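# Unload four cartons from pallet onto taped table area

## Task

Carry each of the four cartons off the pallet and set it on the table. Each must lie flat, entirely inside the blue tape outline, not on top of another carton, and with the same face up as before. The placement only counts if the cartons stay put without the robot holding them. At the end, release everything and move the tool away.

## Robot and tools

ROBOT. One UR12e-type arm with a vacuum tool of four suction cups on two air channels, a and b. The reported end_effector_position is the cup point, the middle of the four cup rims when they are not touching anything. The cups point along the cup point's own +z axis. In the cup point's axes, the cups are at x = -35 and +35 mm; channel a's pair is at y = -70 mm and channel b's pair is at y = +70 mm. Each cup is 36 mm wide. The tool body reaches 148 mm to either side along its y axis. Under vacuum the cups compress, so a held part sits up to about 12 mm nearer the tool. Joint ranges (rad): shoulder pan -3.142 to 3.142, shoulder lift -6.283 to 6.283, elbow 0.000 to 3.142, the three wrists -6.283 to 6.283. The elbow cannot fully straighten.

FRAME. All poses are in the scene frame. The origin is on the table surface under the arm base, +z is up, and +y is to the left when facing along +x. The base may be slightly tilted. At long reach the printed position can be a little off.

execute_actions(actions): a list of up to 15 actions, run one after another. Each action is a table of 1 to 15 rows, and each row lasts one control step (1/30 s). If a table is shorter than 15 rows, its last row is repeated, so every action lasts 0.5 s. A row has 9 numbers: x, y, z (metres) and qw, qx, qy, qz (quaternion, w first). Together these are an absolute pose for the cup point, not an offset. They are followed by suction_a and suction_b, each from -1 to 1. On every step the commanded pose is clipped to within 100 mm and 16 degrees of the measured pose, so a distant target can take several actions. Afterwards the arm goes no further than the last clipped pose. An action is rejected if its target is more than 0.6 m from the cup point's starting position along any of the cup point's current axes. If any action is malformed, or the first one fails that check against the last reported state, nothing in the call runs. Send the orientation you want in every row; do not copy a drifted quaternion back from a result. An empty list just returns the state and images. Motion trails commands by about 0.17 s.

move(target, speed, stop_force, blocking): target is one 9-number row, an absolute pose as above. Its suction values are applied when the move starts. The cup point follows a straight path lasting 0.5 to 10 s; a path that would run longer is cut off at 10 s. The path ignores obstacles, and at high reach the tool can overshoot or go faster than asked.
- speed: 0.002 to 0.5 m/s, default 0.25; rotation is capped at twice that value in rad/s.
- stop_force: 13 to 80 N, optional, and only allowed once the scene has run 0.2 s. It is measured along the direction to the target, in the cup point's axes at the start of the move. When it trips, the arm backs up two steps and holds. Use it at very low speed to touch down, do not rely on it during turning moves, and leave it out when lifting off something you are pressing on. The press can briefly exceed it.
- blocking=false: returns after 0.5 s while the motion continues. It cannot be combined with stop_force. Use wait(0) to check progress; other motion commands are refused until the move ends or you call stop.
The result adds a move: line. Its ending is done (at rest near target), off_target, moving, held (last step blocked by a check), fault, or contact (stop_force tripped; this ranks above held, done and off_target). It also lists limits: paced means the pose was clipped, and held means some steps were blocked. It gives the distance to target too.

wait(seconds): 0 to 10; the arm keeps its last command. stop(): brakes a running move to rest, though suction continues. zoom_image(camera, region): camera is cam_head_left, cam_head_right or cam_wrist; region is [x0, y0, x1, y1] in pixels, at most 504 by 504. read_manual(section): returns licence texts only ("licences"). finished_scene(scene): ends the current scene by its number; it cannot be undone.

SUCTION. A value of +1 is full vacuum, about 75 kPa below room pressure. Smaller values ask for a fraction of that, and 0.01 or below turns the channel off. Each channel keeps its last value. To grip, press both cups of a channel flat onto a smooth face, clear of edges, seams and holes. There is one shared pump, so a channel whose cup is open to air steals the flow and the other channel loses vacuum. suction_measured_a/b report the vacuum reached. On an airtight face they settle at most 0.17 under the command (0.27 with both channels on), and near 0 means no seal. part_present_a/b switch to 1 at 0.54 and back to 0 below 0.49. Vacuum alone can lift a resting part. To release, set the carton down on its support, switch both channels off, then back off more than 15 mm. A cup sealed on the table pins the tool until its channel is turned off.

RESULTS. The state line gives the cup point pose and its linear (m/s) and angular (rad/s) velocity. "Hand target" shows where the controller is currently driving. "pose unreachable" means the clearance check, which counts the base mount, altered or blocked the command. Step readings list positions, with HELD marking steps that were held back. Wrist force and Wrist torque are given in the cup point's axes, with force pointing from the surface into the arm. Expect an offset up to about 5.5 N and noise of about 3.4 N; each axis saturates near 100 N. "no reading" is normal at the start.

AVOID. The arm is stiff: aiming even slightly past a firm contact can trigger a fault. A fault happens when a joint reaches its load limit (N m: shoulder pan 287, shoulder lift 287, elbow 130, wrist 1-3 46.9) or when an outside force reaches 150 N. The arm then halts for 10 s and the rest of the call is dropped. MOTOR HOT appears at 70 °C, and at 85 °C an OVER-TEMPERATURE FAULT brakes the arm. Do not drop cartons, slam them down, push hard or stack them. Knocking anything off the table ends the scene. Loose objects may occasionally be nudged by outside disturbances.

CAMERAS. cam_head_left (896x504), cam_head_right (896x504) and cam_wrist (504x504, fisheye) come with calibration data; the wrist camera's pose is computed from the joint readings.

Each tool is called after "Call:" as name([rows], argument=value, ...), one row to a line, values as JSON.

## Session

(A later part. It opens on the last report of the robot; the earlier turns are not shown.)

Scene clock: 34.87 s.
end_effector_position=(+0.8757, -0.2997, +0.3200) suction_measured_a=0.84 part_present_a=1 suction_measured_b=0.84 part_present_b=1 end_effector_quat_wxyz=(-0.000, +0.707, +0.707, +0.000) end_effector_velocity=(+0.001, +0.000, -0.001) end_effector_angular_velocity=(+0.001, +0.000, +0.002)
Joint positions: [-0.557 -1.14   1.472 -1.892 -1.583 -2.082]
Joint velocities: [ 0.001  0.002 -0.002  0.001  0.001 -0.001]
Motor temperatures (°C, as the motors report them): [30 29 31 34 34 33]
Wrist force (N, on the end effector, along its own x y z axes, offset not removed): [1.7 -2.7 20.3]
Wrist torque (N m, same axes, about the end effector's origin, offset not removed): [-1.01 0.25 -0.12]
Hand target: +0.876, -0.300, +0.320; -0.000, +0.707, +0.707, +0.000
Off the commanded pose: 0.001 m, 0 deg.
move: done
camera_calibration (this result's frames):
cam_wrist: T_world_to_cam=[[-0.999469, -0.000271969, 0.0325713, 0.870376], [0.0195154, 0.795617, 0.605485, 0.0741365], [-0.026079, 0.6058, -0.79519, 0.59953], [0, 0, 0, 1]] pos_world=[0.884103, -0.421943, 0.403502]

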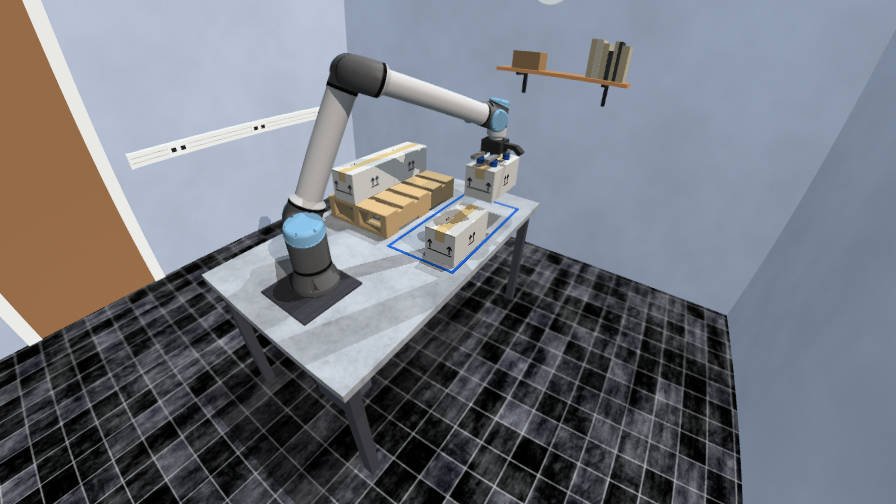

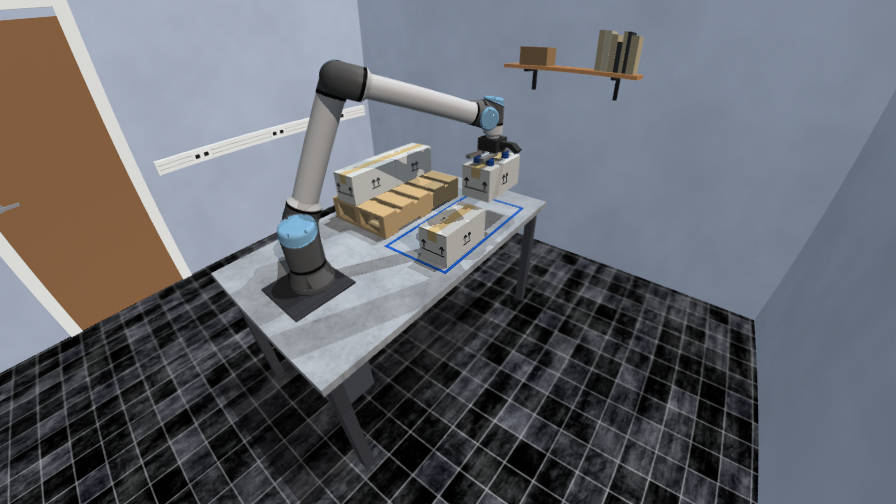

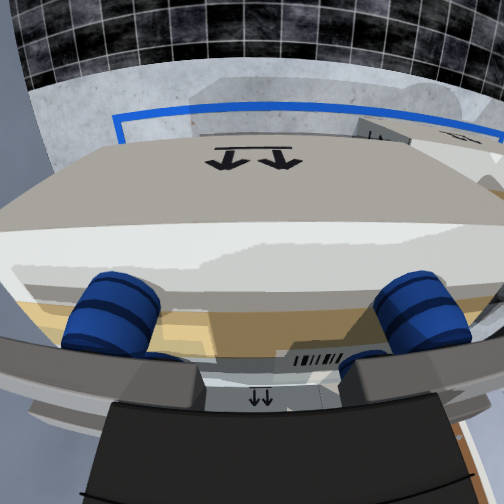

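Call:
move(target=[0.875,-0.302,0.15,0,0.7071,0.7071,0,1,1], speed=0.15)

Call:
move(target=[0.875,-0.302,0.125,0,0.7071,0.7071,0,1,1], speed=0.004, stop_force=15)

Call:
execute_actions([
  [[0.875,-0.302,0.144,0,0.7071,0.7071,0,0,0]],
])

Call:
move(target=[0.875,-0.302,0.31,0,0.7071,0.7071,0,0,0])

Call:
move(target=[0.855,0.279,0.287,0,0.7071,0.7071,0,0,0], speed=0.4)

Call:
move(target=[0.855,0.279,0.22,0,0.7071,0.7071,0,1,1], speed=0.015, stop_force=15)

Call:
move(target=[0.855,0.279,0.32,0,0.7071,0.7071,0,1,1], speed=0.1)

Call:
move(target=[0.875,-0.14,0.32,0,0.7071,0.7071,0,1,1])

Scene clock: 42.83 s.
end_effector_position=(+0.8748, -0.3019, +0.1502) suction_measured_a=0.84 part_present_a=1 suction_measured_b=0.84 part_present_b=1 end_effector_quat_wxyz=(+0.000, +0.707, +0.707, +0.000) end_effector_velocity=(-0.000, -0.001, -0.002) end_effector_angular_velocity=(+0.000, +0.001, -0.001)
Joint positions: [-0.562 -1.019  1.616 -2.157 -1.584 -2.087]
Joint velocities: [-0.001  0.002  0.001 -0.002 -0.    -0.   ]
Motor temperatures (°C, as the motors report them): [30 29 31 34 34 33]
Wrist force (N, on the end effector, along its own x y z axes, offset not removed): [-0.5 -1.2 20.5]
Wrist torque (N m, same axes, about the end effector's origin, offset not removed): [-0.70 0.45 -0.12]
Hand target: +0.875, -0.302, +0.150; -0.000, +0.707, +0.707, +0.000
Off the commanded pose: 0.000 m, 0 deg.
move: done
camera_calibration (this result's frames):
cam_wrist: T_world_to_cam=[[-0.999472, -0.000207225, 0.0325054, 0.875123], [0.0195002, 0.796241, 0.604666, 0.179045], [-0.0260074, 0.60498, -0.795816, 0.465626], [0, 0, 0, 1]] pos_world=[0.883279, -0.424076, 0.233844]

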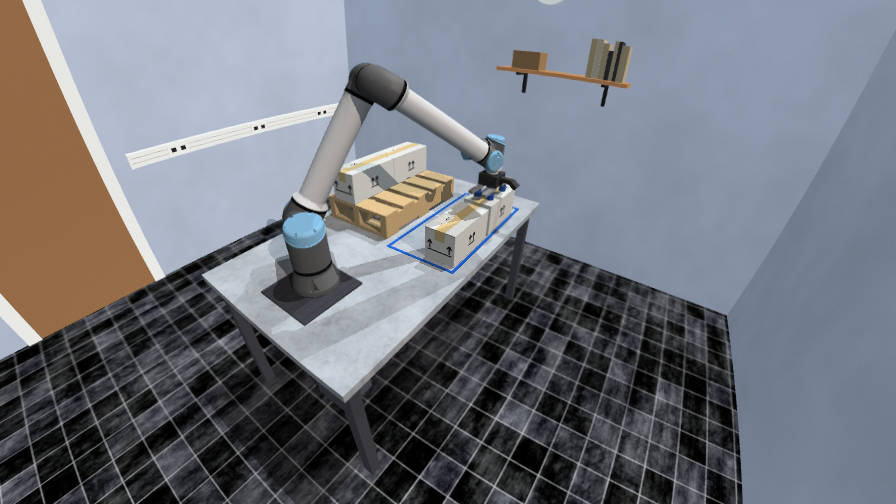

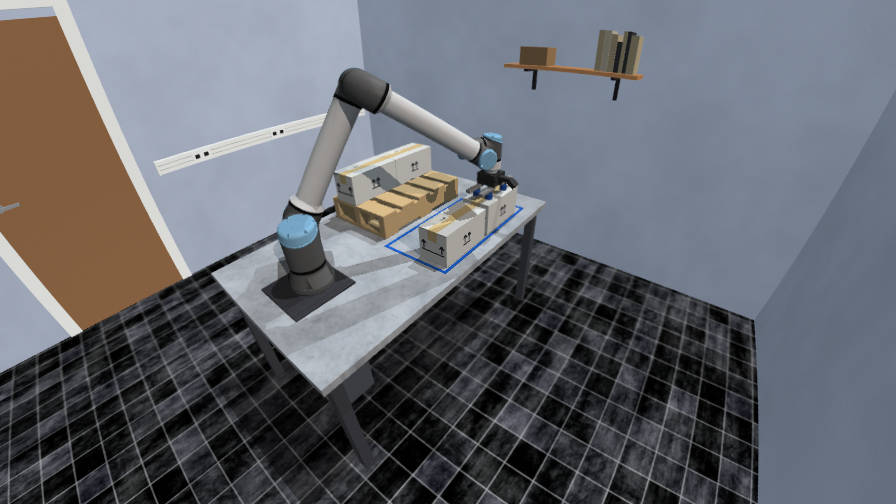

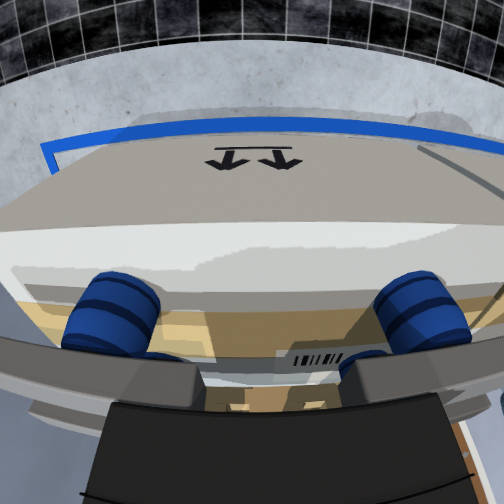

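Scene clock: 45.10 s.
end_effector_position=(+0.8749, -0.3019, +0.1425) suction_measured_a=0.84 part_present_a=1 suction_measured_b=0.84 part_present_b=1 end_effector_quat_wxyz=(+0.000, +0.707, +0.707, +0.000) end_effector_velocity=(+0.000, +0.001, -0.000) end_effector_angular_velocity=(+0.001, +0.001, +0.001)
Joint positions: [-0.562 -1.012  1.62  -2.169 -1.584 -2.087]
Joint velocities: [ 0.001 -0.     0.     0.002  0.    -0.   ]
Motor temperatures (°C, as the motors report them): [30 29 31 34 34 33]
Wrist force (N, on the end effector, along its own x y z axes, offset not removed): [12.9 -16.4 -8.9]
Wrist torque (N m, same axes, about the end effector's origin, offset not removed): [-0.36 -0.49 0.24]
Hand target: +0.875, -0.302, +0.143; +0.000, +0.707, +0.707, +0.000
Off the commanded pose: 0.018 m, 0 deg.
move: contact
camera_calibration (this result's frames):
cam_wrist: T_world_to_cam=[[-0.999477, -0.000201827, 0.0323477, 0.875464], [0.0194064, 0.796303, 0.604587, 0.183798], [-0.0258806, 0.604898, -0.795882, 0.459447], [0, 0, 0, 1]] pos_world=[0.883329, -0.4241, 0.226225]

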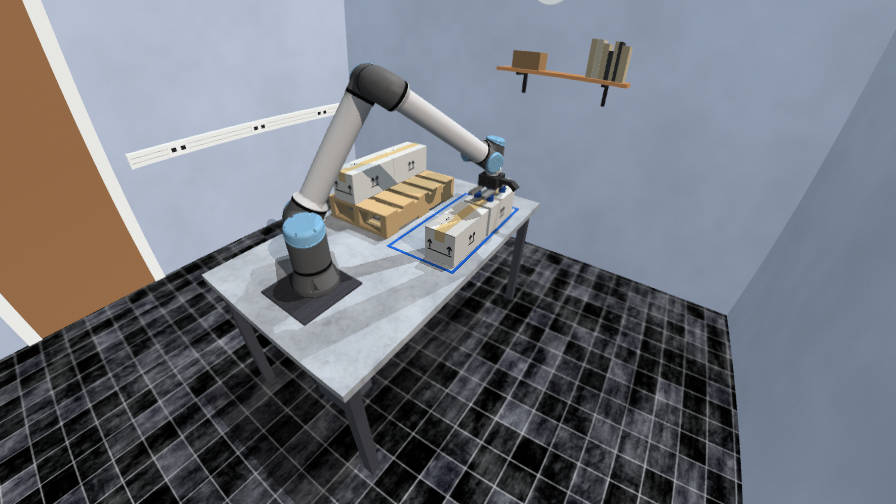

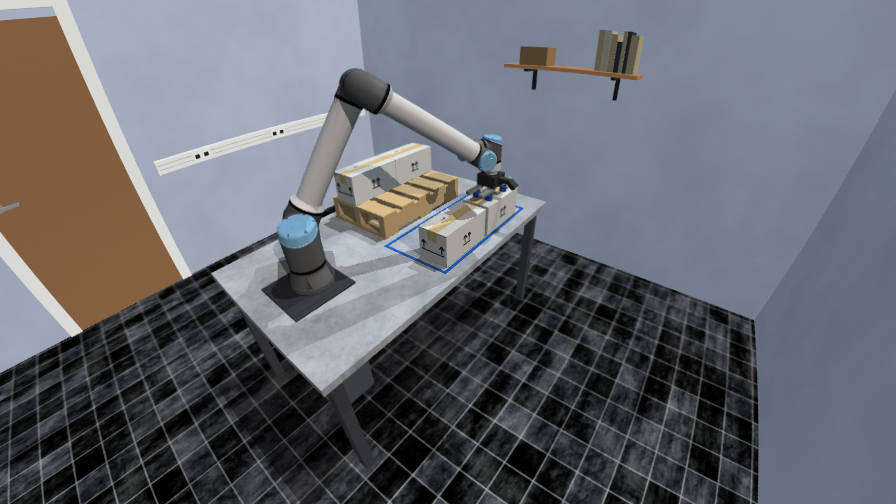

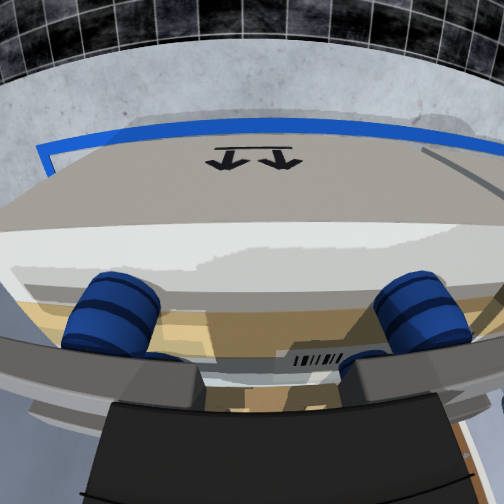

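Scene clock: 45.60 s.
end_effector_position=(+0.8750, -0.3020, +0.1441) suction_measured_a=0.00 part_present_a=0 suction_measured_b=0.00 part_present_b=0 end_effector_quat_wxyz=(+0.000, +0.707, +0.707, +0.000) end_effector_velocity=(-0.000, -0.000, +0.000) end_effector_angular_velocity=(+0.000, +0.000, -0.000)
Joint positions: [-0.562 -1.013  1.619 -2.166 -1.584 -2.087]
Joint velocities: [-0.    -0.     0.     0.001 -0.    -0.   ]
Motor temperatures (°C, as the motors report them): [30 29 31 34 34 33]
Wrist force (N, on the end effector, along its own x y z axes, offset not removed): [3.3 -4.5 -49.9]
Wrist torque (N m, same axes, about the end effector's origin, offset not removed): [-0.57 0.28 -0.07]
Hand target: +0.875, -0.302, +0.144; +0.000, +0.707, +0.707, +0.000
Off the commanded pose: 0.000 m, 0 deg.
Step readings (end_effector_position):
0: (+0.8749, -0.3019, +0.1425)
1: (+0.8749, -0.3019, +0.1426)
2: (+0.8749, -0.3020, +0.1429)
4: (+0.8753, -0.3022, +0.1439)
8: (+0.8751, -0.3021, +0.1442)
15: end_effector_position above
camera_calibration (this result's frames):
cam_wrist: T_world_to_cam=[[-0.999477, -0.000204144, 0.0323422, 0.875545], [0.0194012, 0.796305, 0.604585, 0.182926], [-0.0258776, 0.604896, -0.795884, 0.460765], [0, 0, 0, 1]] pos_world=[0.883462, -0.424201, 0.227804]

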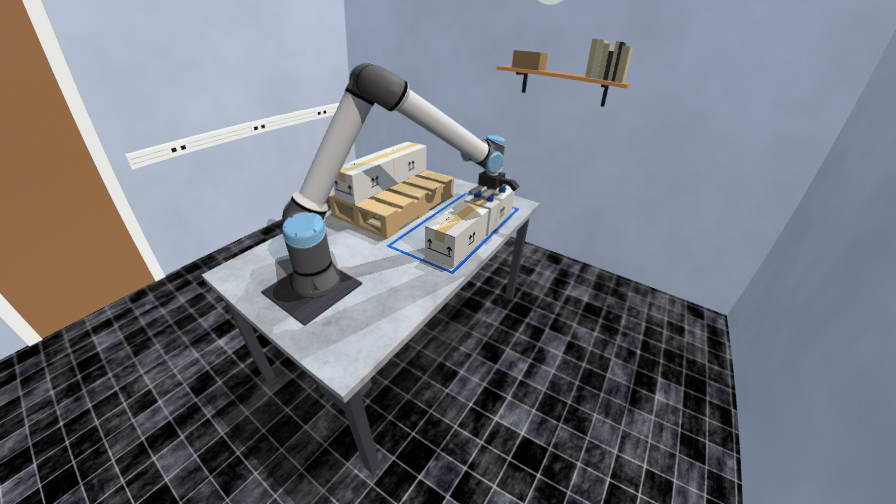

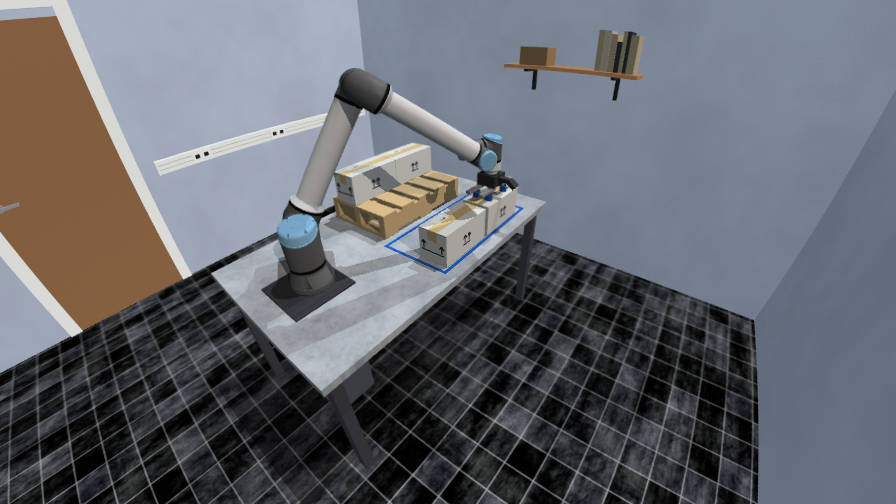

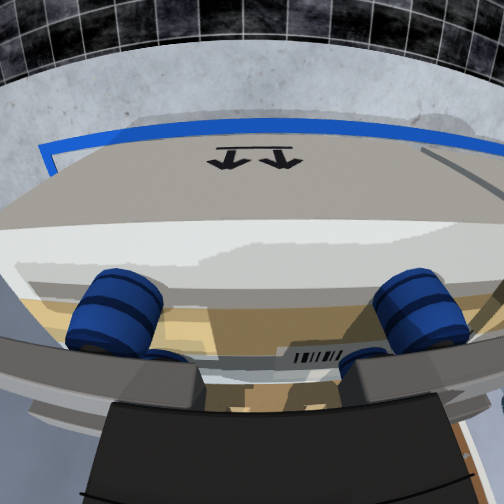

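Scene clock: 46.80 s.
end_effector_position=(+0.8751, -0.3021, +0.3098) suction_measured_a=0.00 part_present_a=0 suction_measured_b=0.00 part_present_b=0 end_effector_quat_wxyz=(-0.000, +0.707, +0.707, +0.000) end_effector_velocity=(+0.000, +0.001, +0.002) end_effector_angular_velocity=(-0.000, -0.001, +0.001)
Joint positions: [-0.56  -1.134  1.482 -1.908 -1.584 -2.085]
Joint velocities: [ 0.001 -0.002 -0.002  0.003 -0.    -0.   ]
Motor temperatures (°C, as the motors report them): [30 29 31 34 34 33]
Wrist force (N, on the end effector, along its own x y z axes, offset not removed): [0.8 -3.5 2.8]
Wrist torque (N m, same axes, about the end effector's origin, offset not removed): [-0.97 0.15 -0.06]
Hand target: +0.875, -0.302, +0.310; +0.000, +0.707, +0.707, -0.000
Off the commanded pose: 0.000 m, 0 deg.
move: done
camera_calibration (this result's frames):
cam_wrist: T_world_to_cam=[[-0.999471, -0.000204487, 0.0325369, 0.870225], [0.0195223, 0.796219, 0.604693, 0.0825955], [-0.0260301, 0.605008, -0.795794, 0.592815], [0, 0, 0, 1]] pos_world=[0.883583, -0.424244, 0.393499]

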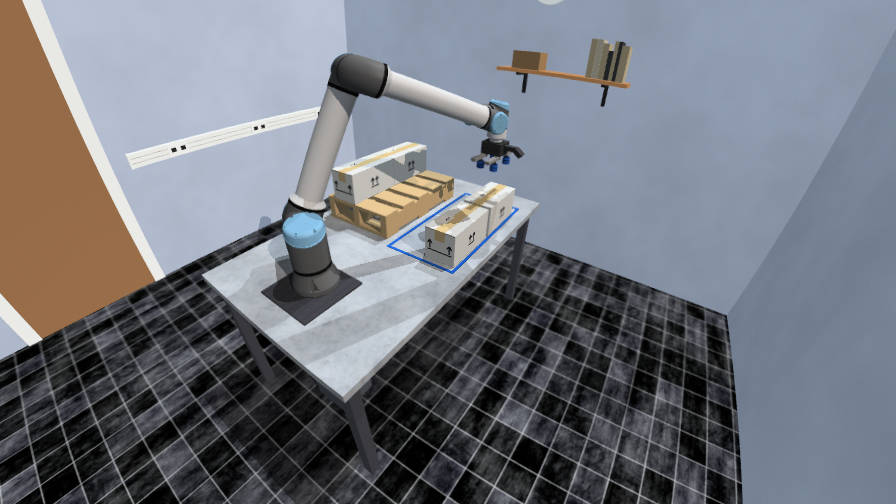

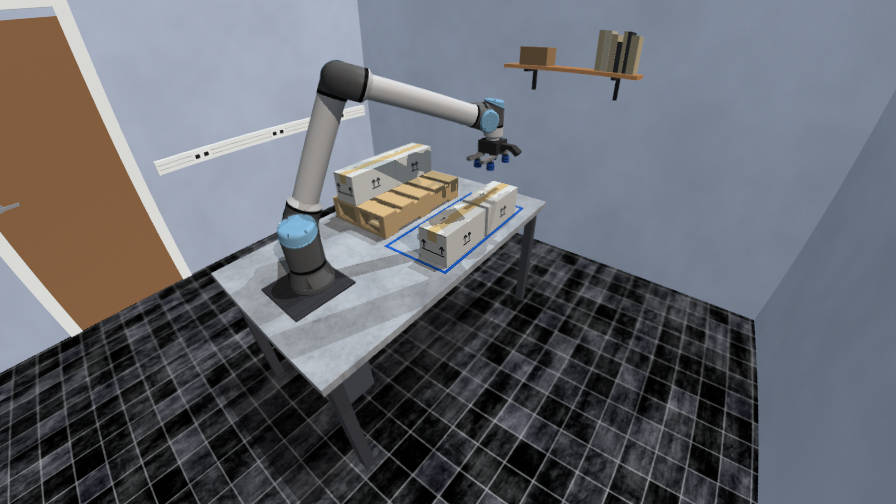

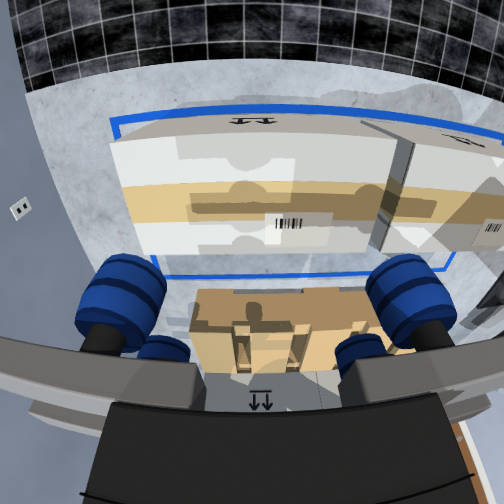

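Scene clock: 48.87 s.
end_effector_position=(+0.8541, +0.2786, +0.2870) suction_measured_a=0.00 part_present_a=0 suction_measured_b=0.00 part_present_b=0 end_effector_quat_wxyz=(+0.001, +0.707, +0.707, -0.000) end_effector_velocity=(+0.001, +0.000, +0.000) end_effector_angular_velocity=(-0.000, -0.000, -0.002)
Joint positions: [ 0.077 -1.159  1.566 -1.962 -1.576 -1.448]
Joint velocities: [-0.     0.001 -0.002  0.001 -0.     0.002]
Motor temperatures (°C, as the motors report them): [30 29 31 34 34 33]
Wrist force (N, on the end effector, along its own x y z axes, offset not removed): [2.0 -3.6 1.2]
Wrist torque (N m, same axes, about the end effector's origin, offset not removed): [-0.79 0.05 -0.22]
Hand target: +0.854, +0.279, +0.287; +0.001, +0.707, +0.707, -0.000
Off the commanded pose: 0.001 m, 0 deg.
move: done
camera_calibration (this result's frames):
cam_wrist: T_world_to_cam=[[-0.999476, -0.000136859, 0.0323592, 0.850042], [0.0194312, 0.797096, 0.60354, -0.365377], [-0.025876, 0.603853, -0.796676, 0.223247], [0, 0, 0, 1]] pos_world=[0.862473, 0.156549, 0.370869]

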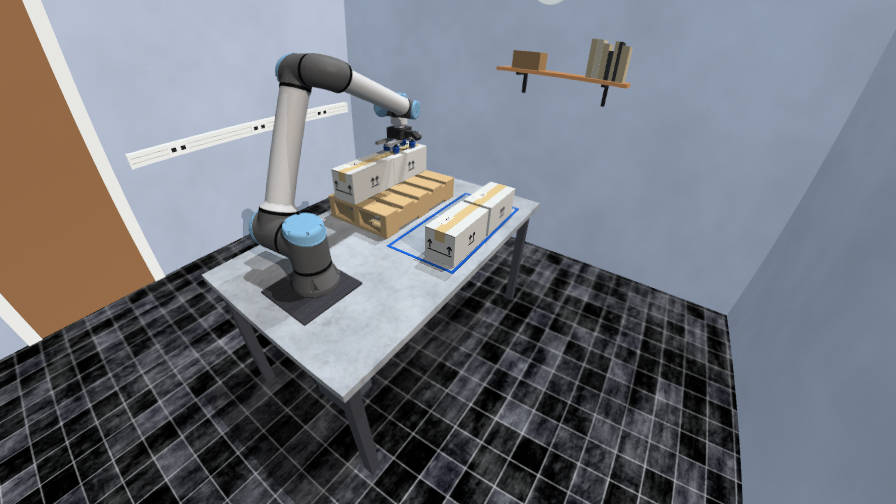

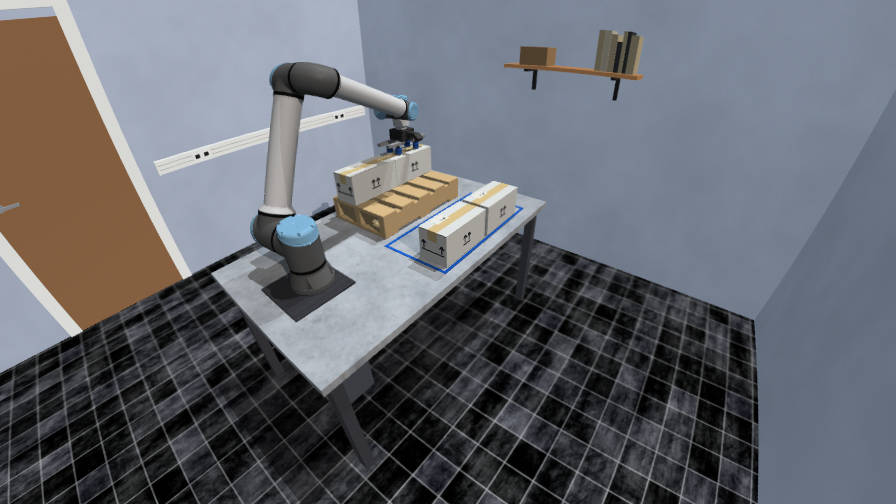

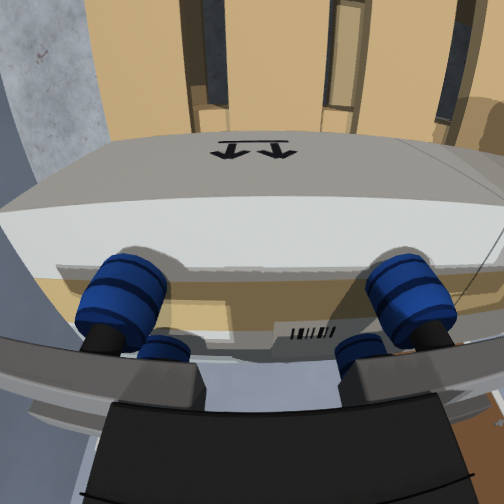

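Scene clock: 50.63 s.
end_effector_position=(+0.8544, +0.2787, +0.2661) suction_measured_a=0.83 part_present_a=1 suction_measured_b=0.83 part_present_b=1 end_effector_quat_wxyz=(+0.000, +0.707, +0.707, -0.000) end_effector_velocity=(+0.000, -0.001, +0.004) end_effector_angular_velocity=(+0.000, -0.000, -0.001)
Joint positions: [ 0.077 -1.145  1.585 -1.996 -1.576 -1.448]
Joint velocities: [-0.001 -0.003 -0.003  0.006  0.     0.   ]
Motor temperatures (°C, as the motors report them): [30 29 31 34 34 33]
Wrist force (N, on the end effector, along its own x y z axes, offset not removed): [-5.1 -24.1 -32.2]
Wrist torque (N m, same axes, about the end effector's origin, offset not removed): [0.72 0.66 -0.01]
Hand target: +0.854, +0.279, +0.267; +0.000, +0.707, +0.707, -0.000
Off the commanded pose: 0.046 m, 0 deg.
move: contact
camera_calibration (this result's frames):
cam_wrist: T_world_to_cam=[[-0.999485, -0.00018694, 0.0320838, 0.85114], [0.0192375, 0.796802, 0.603935, -0.352756], [-0.0256773, 0.604241, -0.796388, 0.206169], [0, 0, 0, 1]] pos_world=[0.862781, 0.15666, 0.349924]

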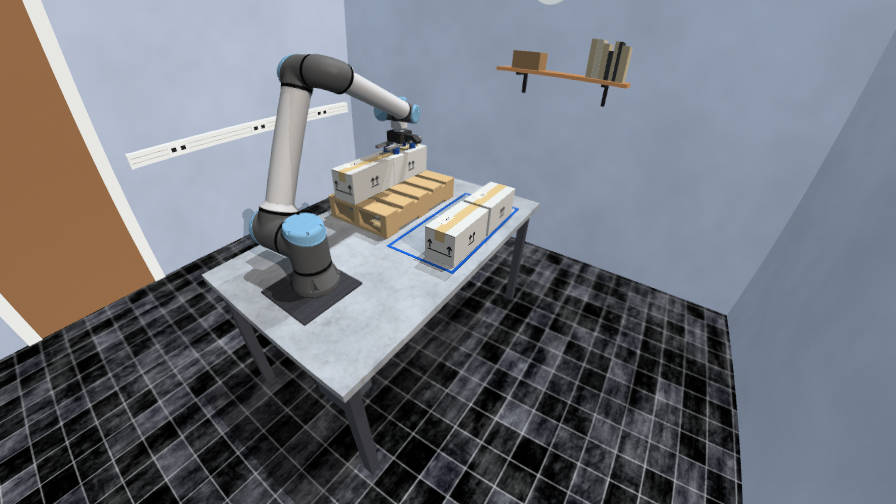

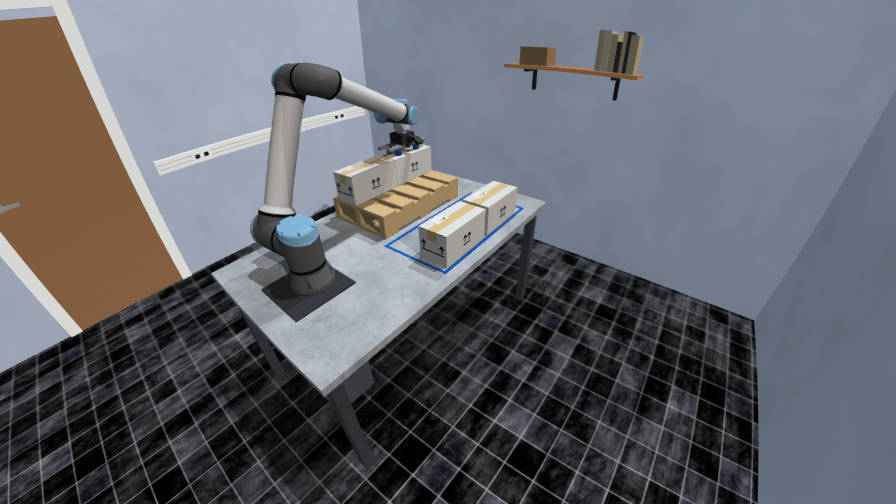

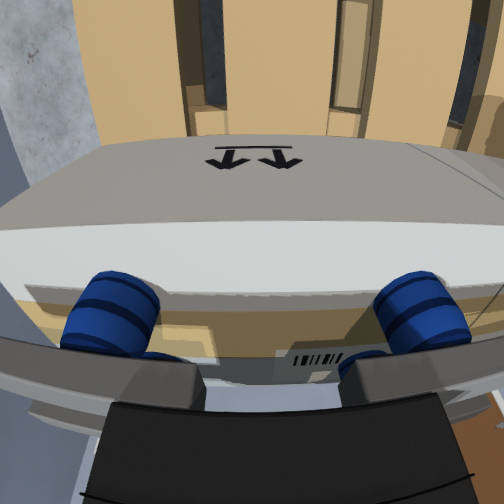

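Scene clock: 51.60 s.
end_effector_position=(+0.8551, +0.2789, +0.3198) suction_measured_a=0.84 part_present_a=1 suction_measured_b=0.84 part_present_b=1 end_effector_quat_wxyz=(-0.000, +0.707, +0.707, -0.000) end_effector_velocity=(-0.000, +0.000, +0.002) end_effector_angular_velocity=(+0.000, -0.001, +0.000)
Joint positions: [ 0.077 -1.176  1.529 -1.908 -1.575 -1.448]
Joint velocities: [ 0.    -0.002 -0.002  0.003  0.    -0.   ]
Motor temperatures (°C, as the motors report them): [30 29 31 34 34 33]
Wrist force (N, on the end effector, along its own x y z axes, offset not removed): [0.0 -4.4 17.7]
Wrist torque (N m, same axes, about the end effector's origin, offset not removed): [-0.51 0.49 -0.09]
Hand target: +0.855, +0.279, +0.320; +0.000, +0.707, +0.707, +0.000
Off the commanded pose: 0.000 m, 0 deg.
move: done
camera_calibration (this result's frames):
cam_wrist: T_world_to_cam=[[-0.99947, -0.0000754802, 0.0325582, 0.849921], [0.0196372, 0.796236, 0.604667, -0.385739], [-0.0259696, 0.604986, -0.795812, 0.248723], [0, 0, 0, 1]] pos_world=[0.863504, 0.156729, 0.403509]

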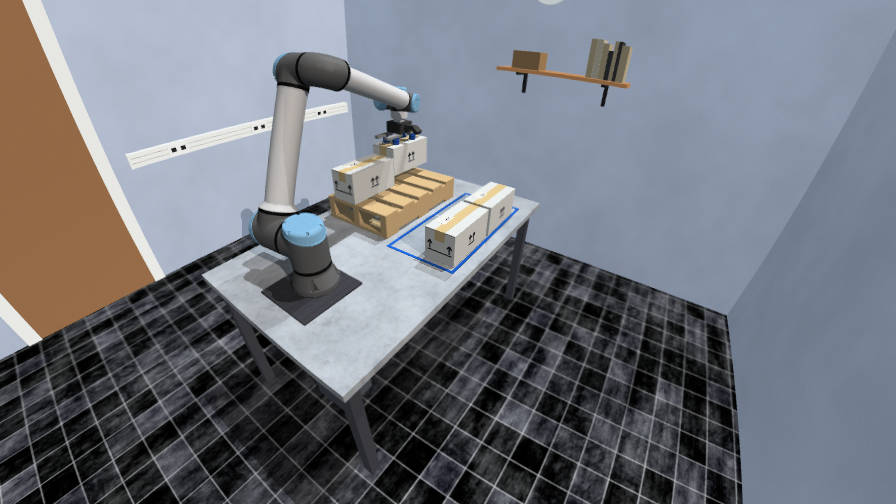

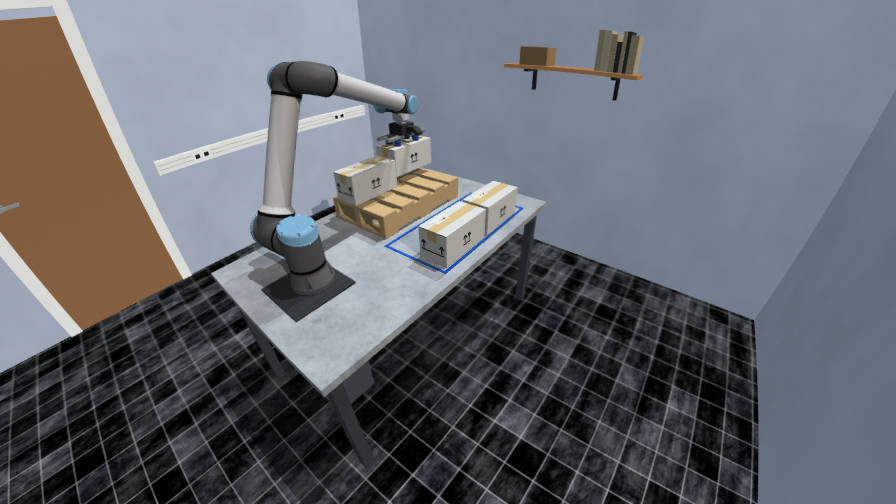

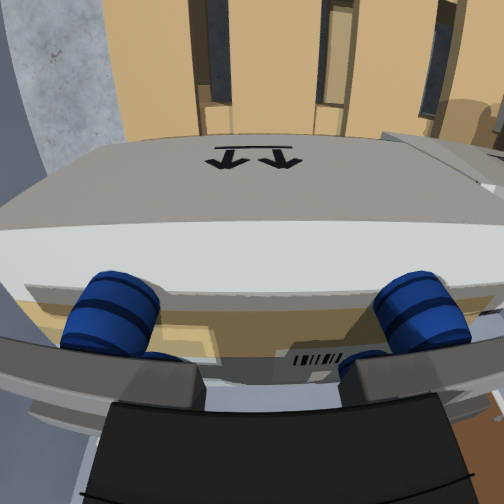

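Scene clock: 53.83 s.
end_effector_position=(+0.8756, -0.1397, +0.3200) suction_measured_a=0.84 part_present_a=1 suction_measured_b=0.84 part_present_b=1 end_effector_quat_wxyz=(-0.000, +0.707, +0.707, +0.000) end_effector_velocity=(+0.000, -0.001, -0.001) end_effector_angular_velocity=(+0.001, +0.001, +0.000)
Joint positions: [-0.395 -1.199  1.558 -1.917 -1.581 -1.92 ]
Joint velocities: [-0.001  0.002 -0.001  0.     0.    -0.002]
Motor temperatures (°C, as the motors report them): [30 29 31 34 34 33]
Wrist force (N, on the end effector, along its own x y z axes, offset not removed): [3.5 -2.7 19.9]
Wrist torque (N m, same axes, about the end effector's origin, offset not removed): [-0.18 -0.11 -0.16]
Hand target: +0.876, -0.140, +0.320; -0.000, +0.707, +0.707, +0.000
Off the commanded pose: 0.001 m, 0 deg.
move: done
camera_calibration (this result's frames):
cam_wrist: T_world_to_cam=[[-0.999464, -0.000271302, 0.032746, 0.870315], [0.0196222, 0.795607, 0.605495, -0.0532982], [-0.0262172, 0.605813, -0.795175, 0.502773], [0, 0, 0, 1]] pos_world=[0.884075, -0.261946, 0.403565]

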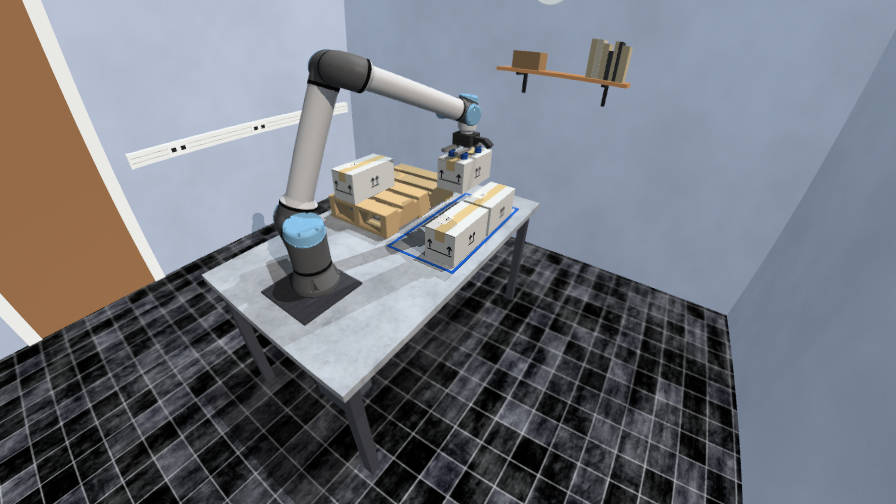

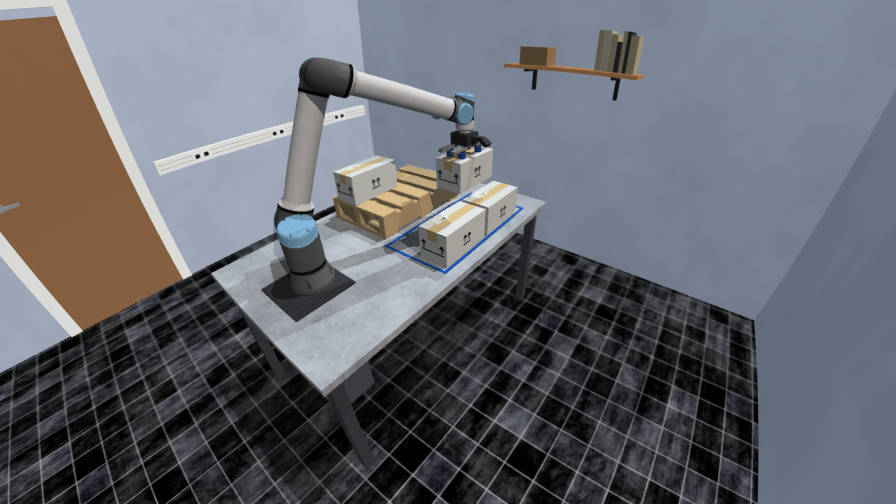

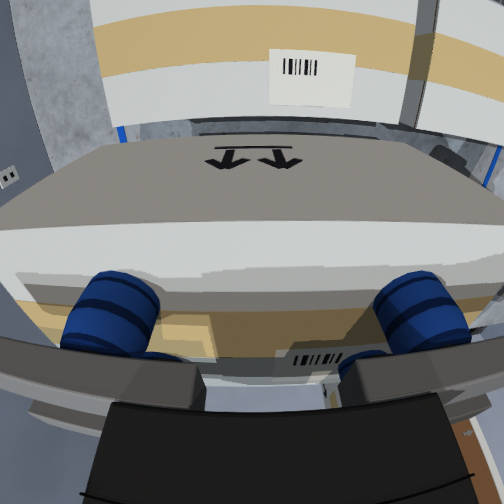

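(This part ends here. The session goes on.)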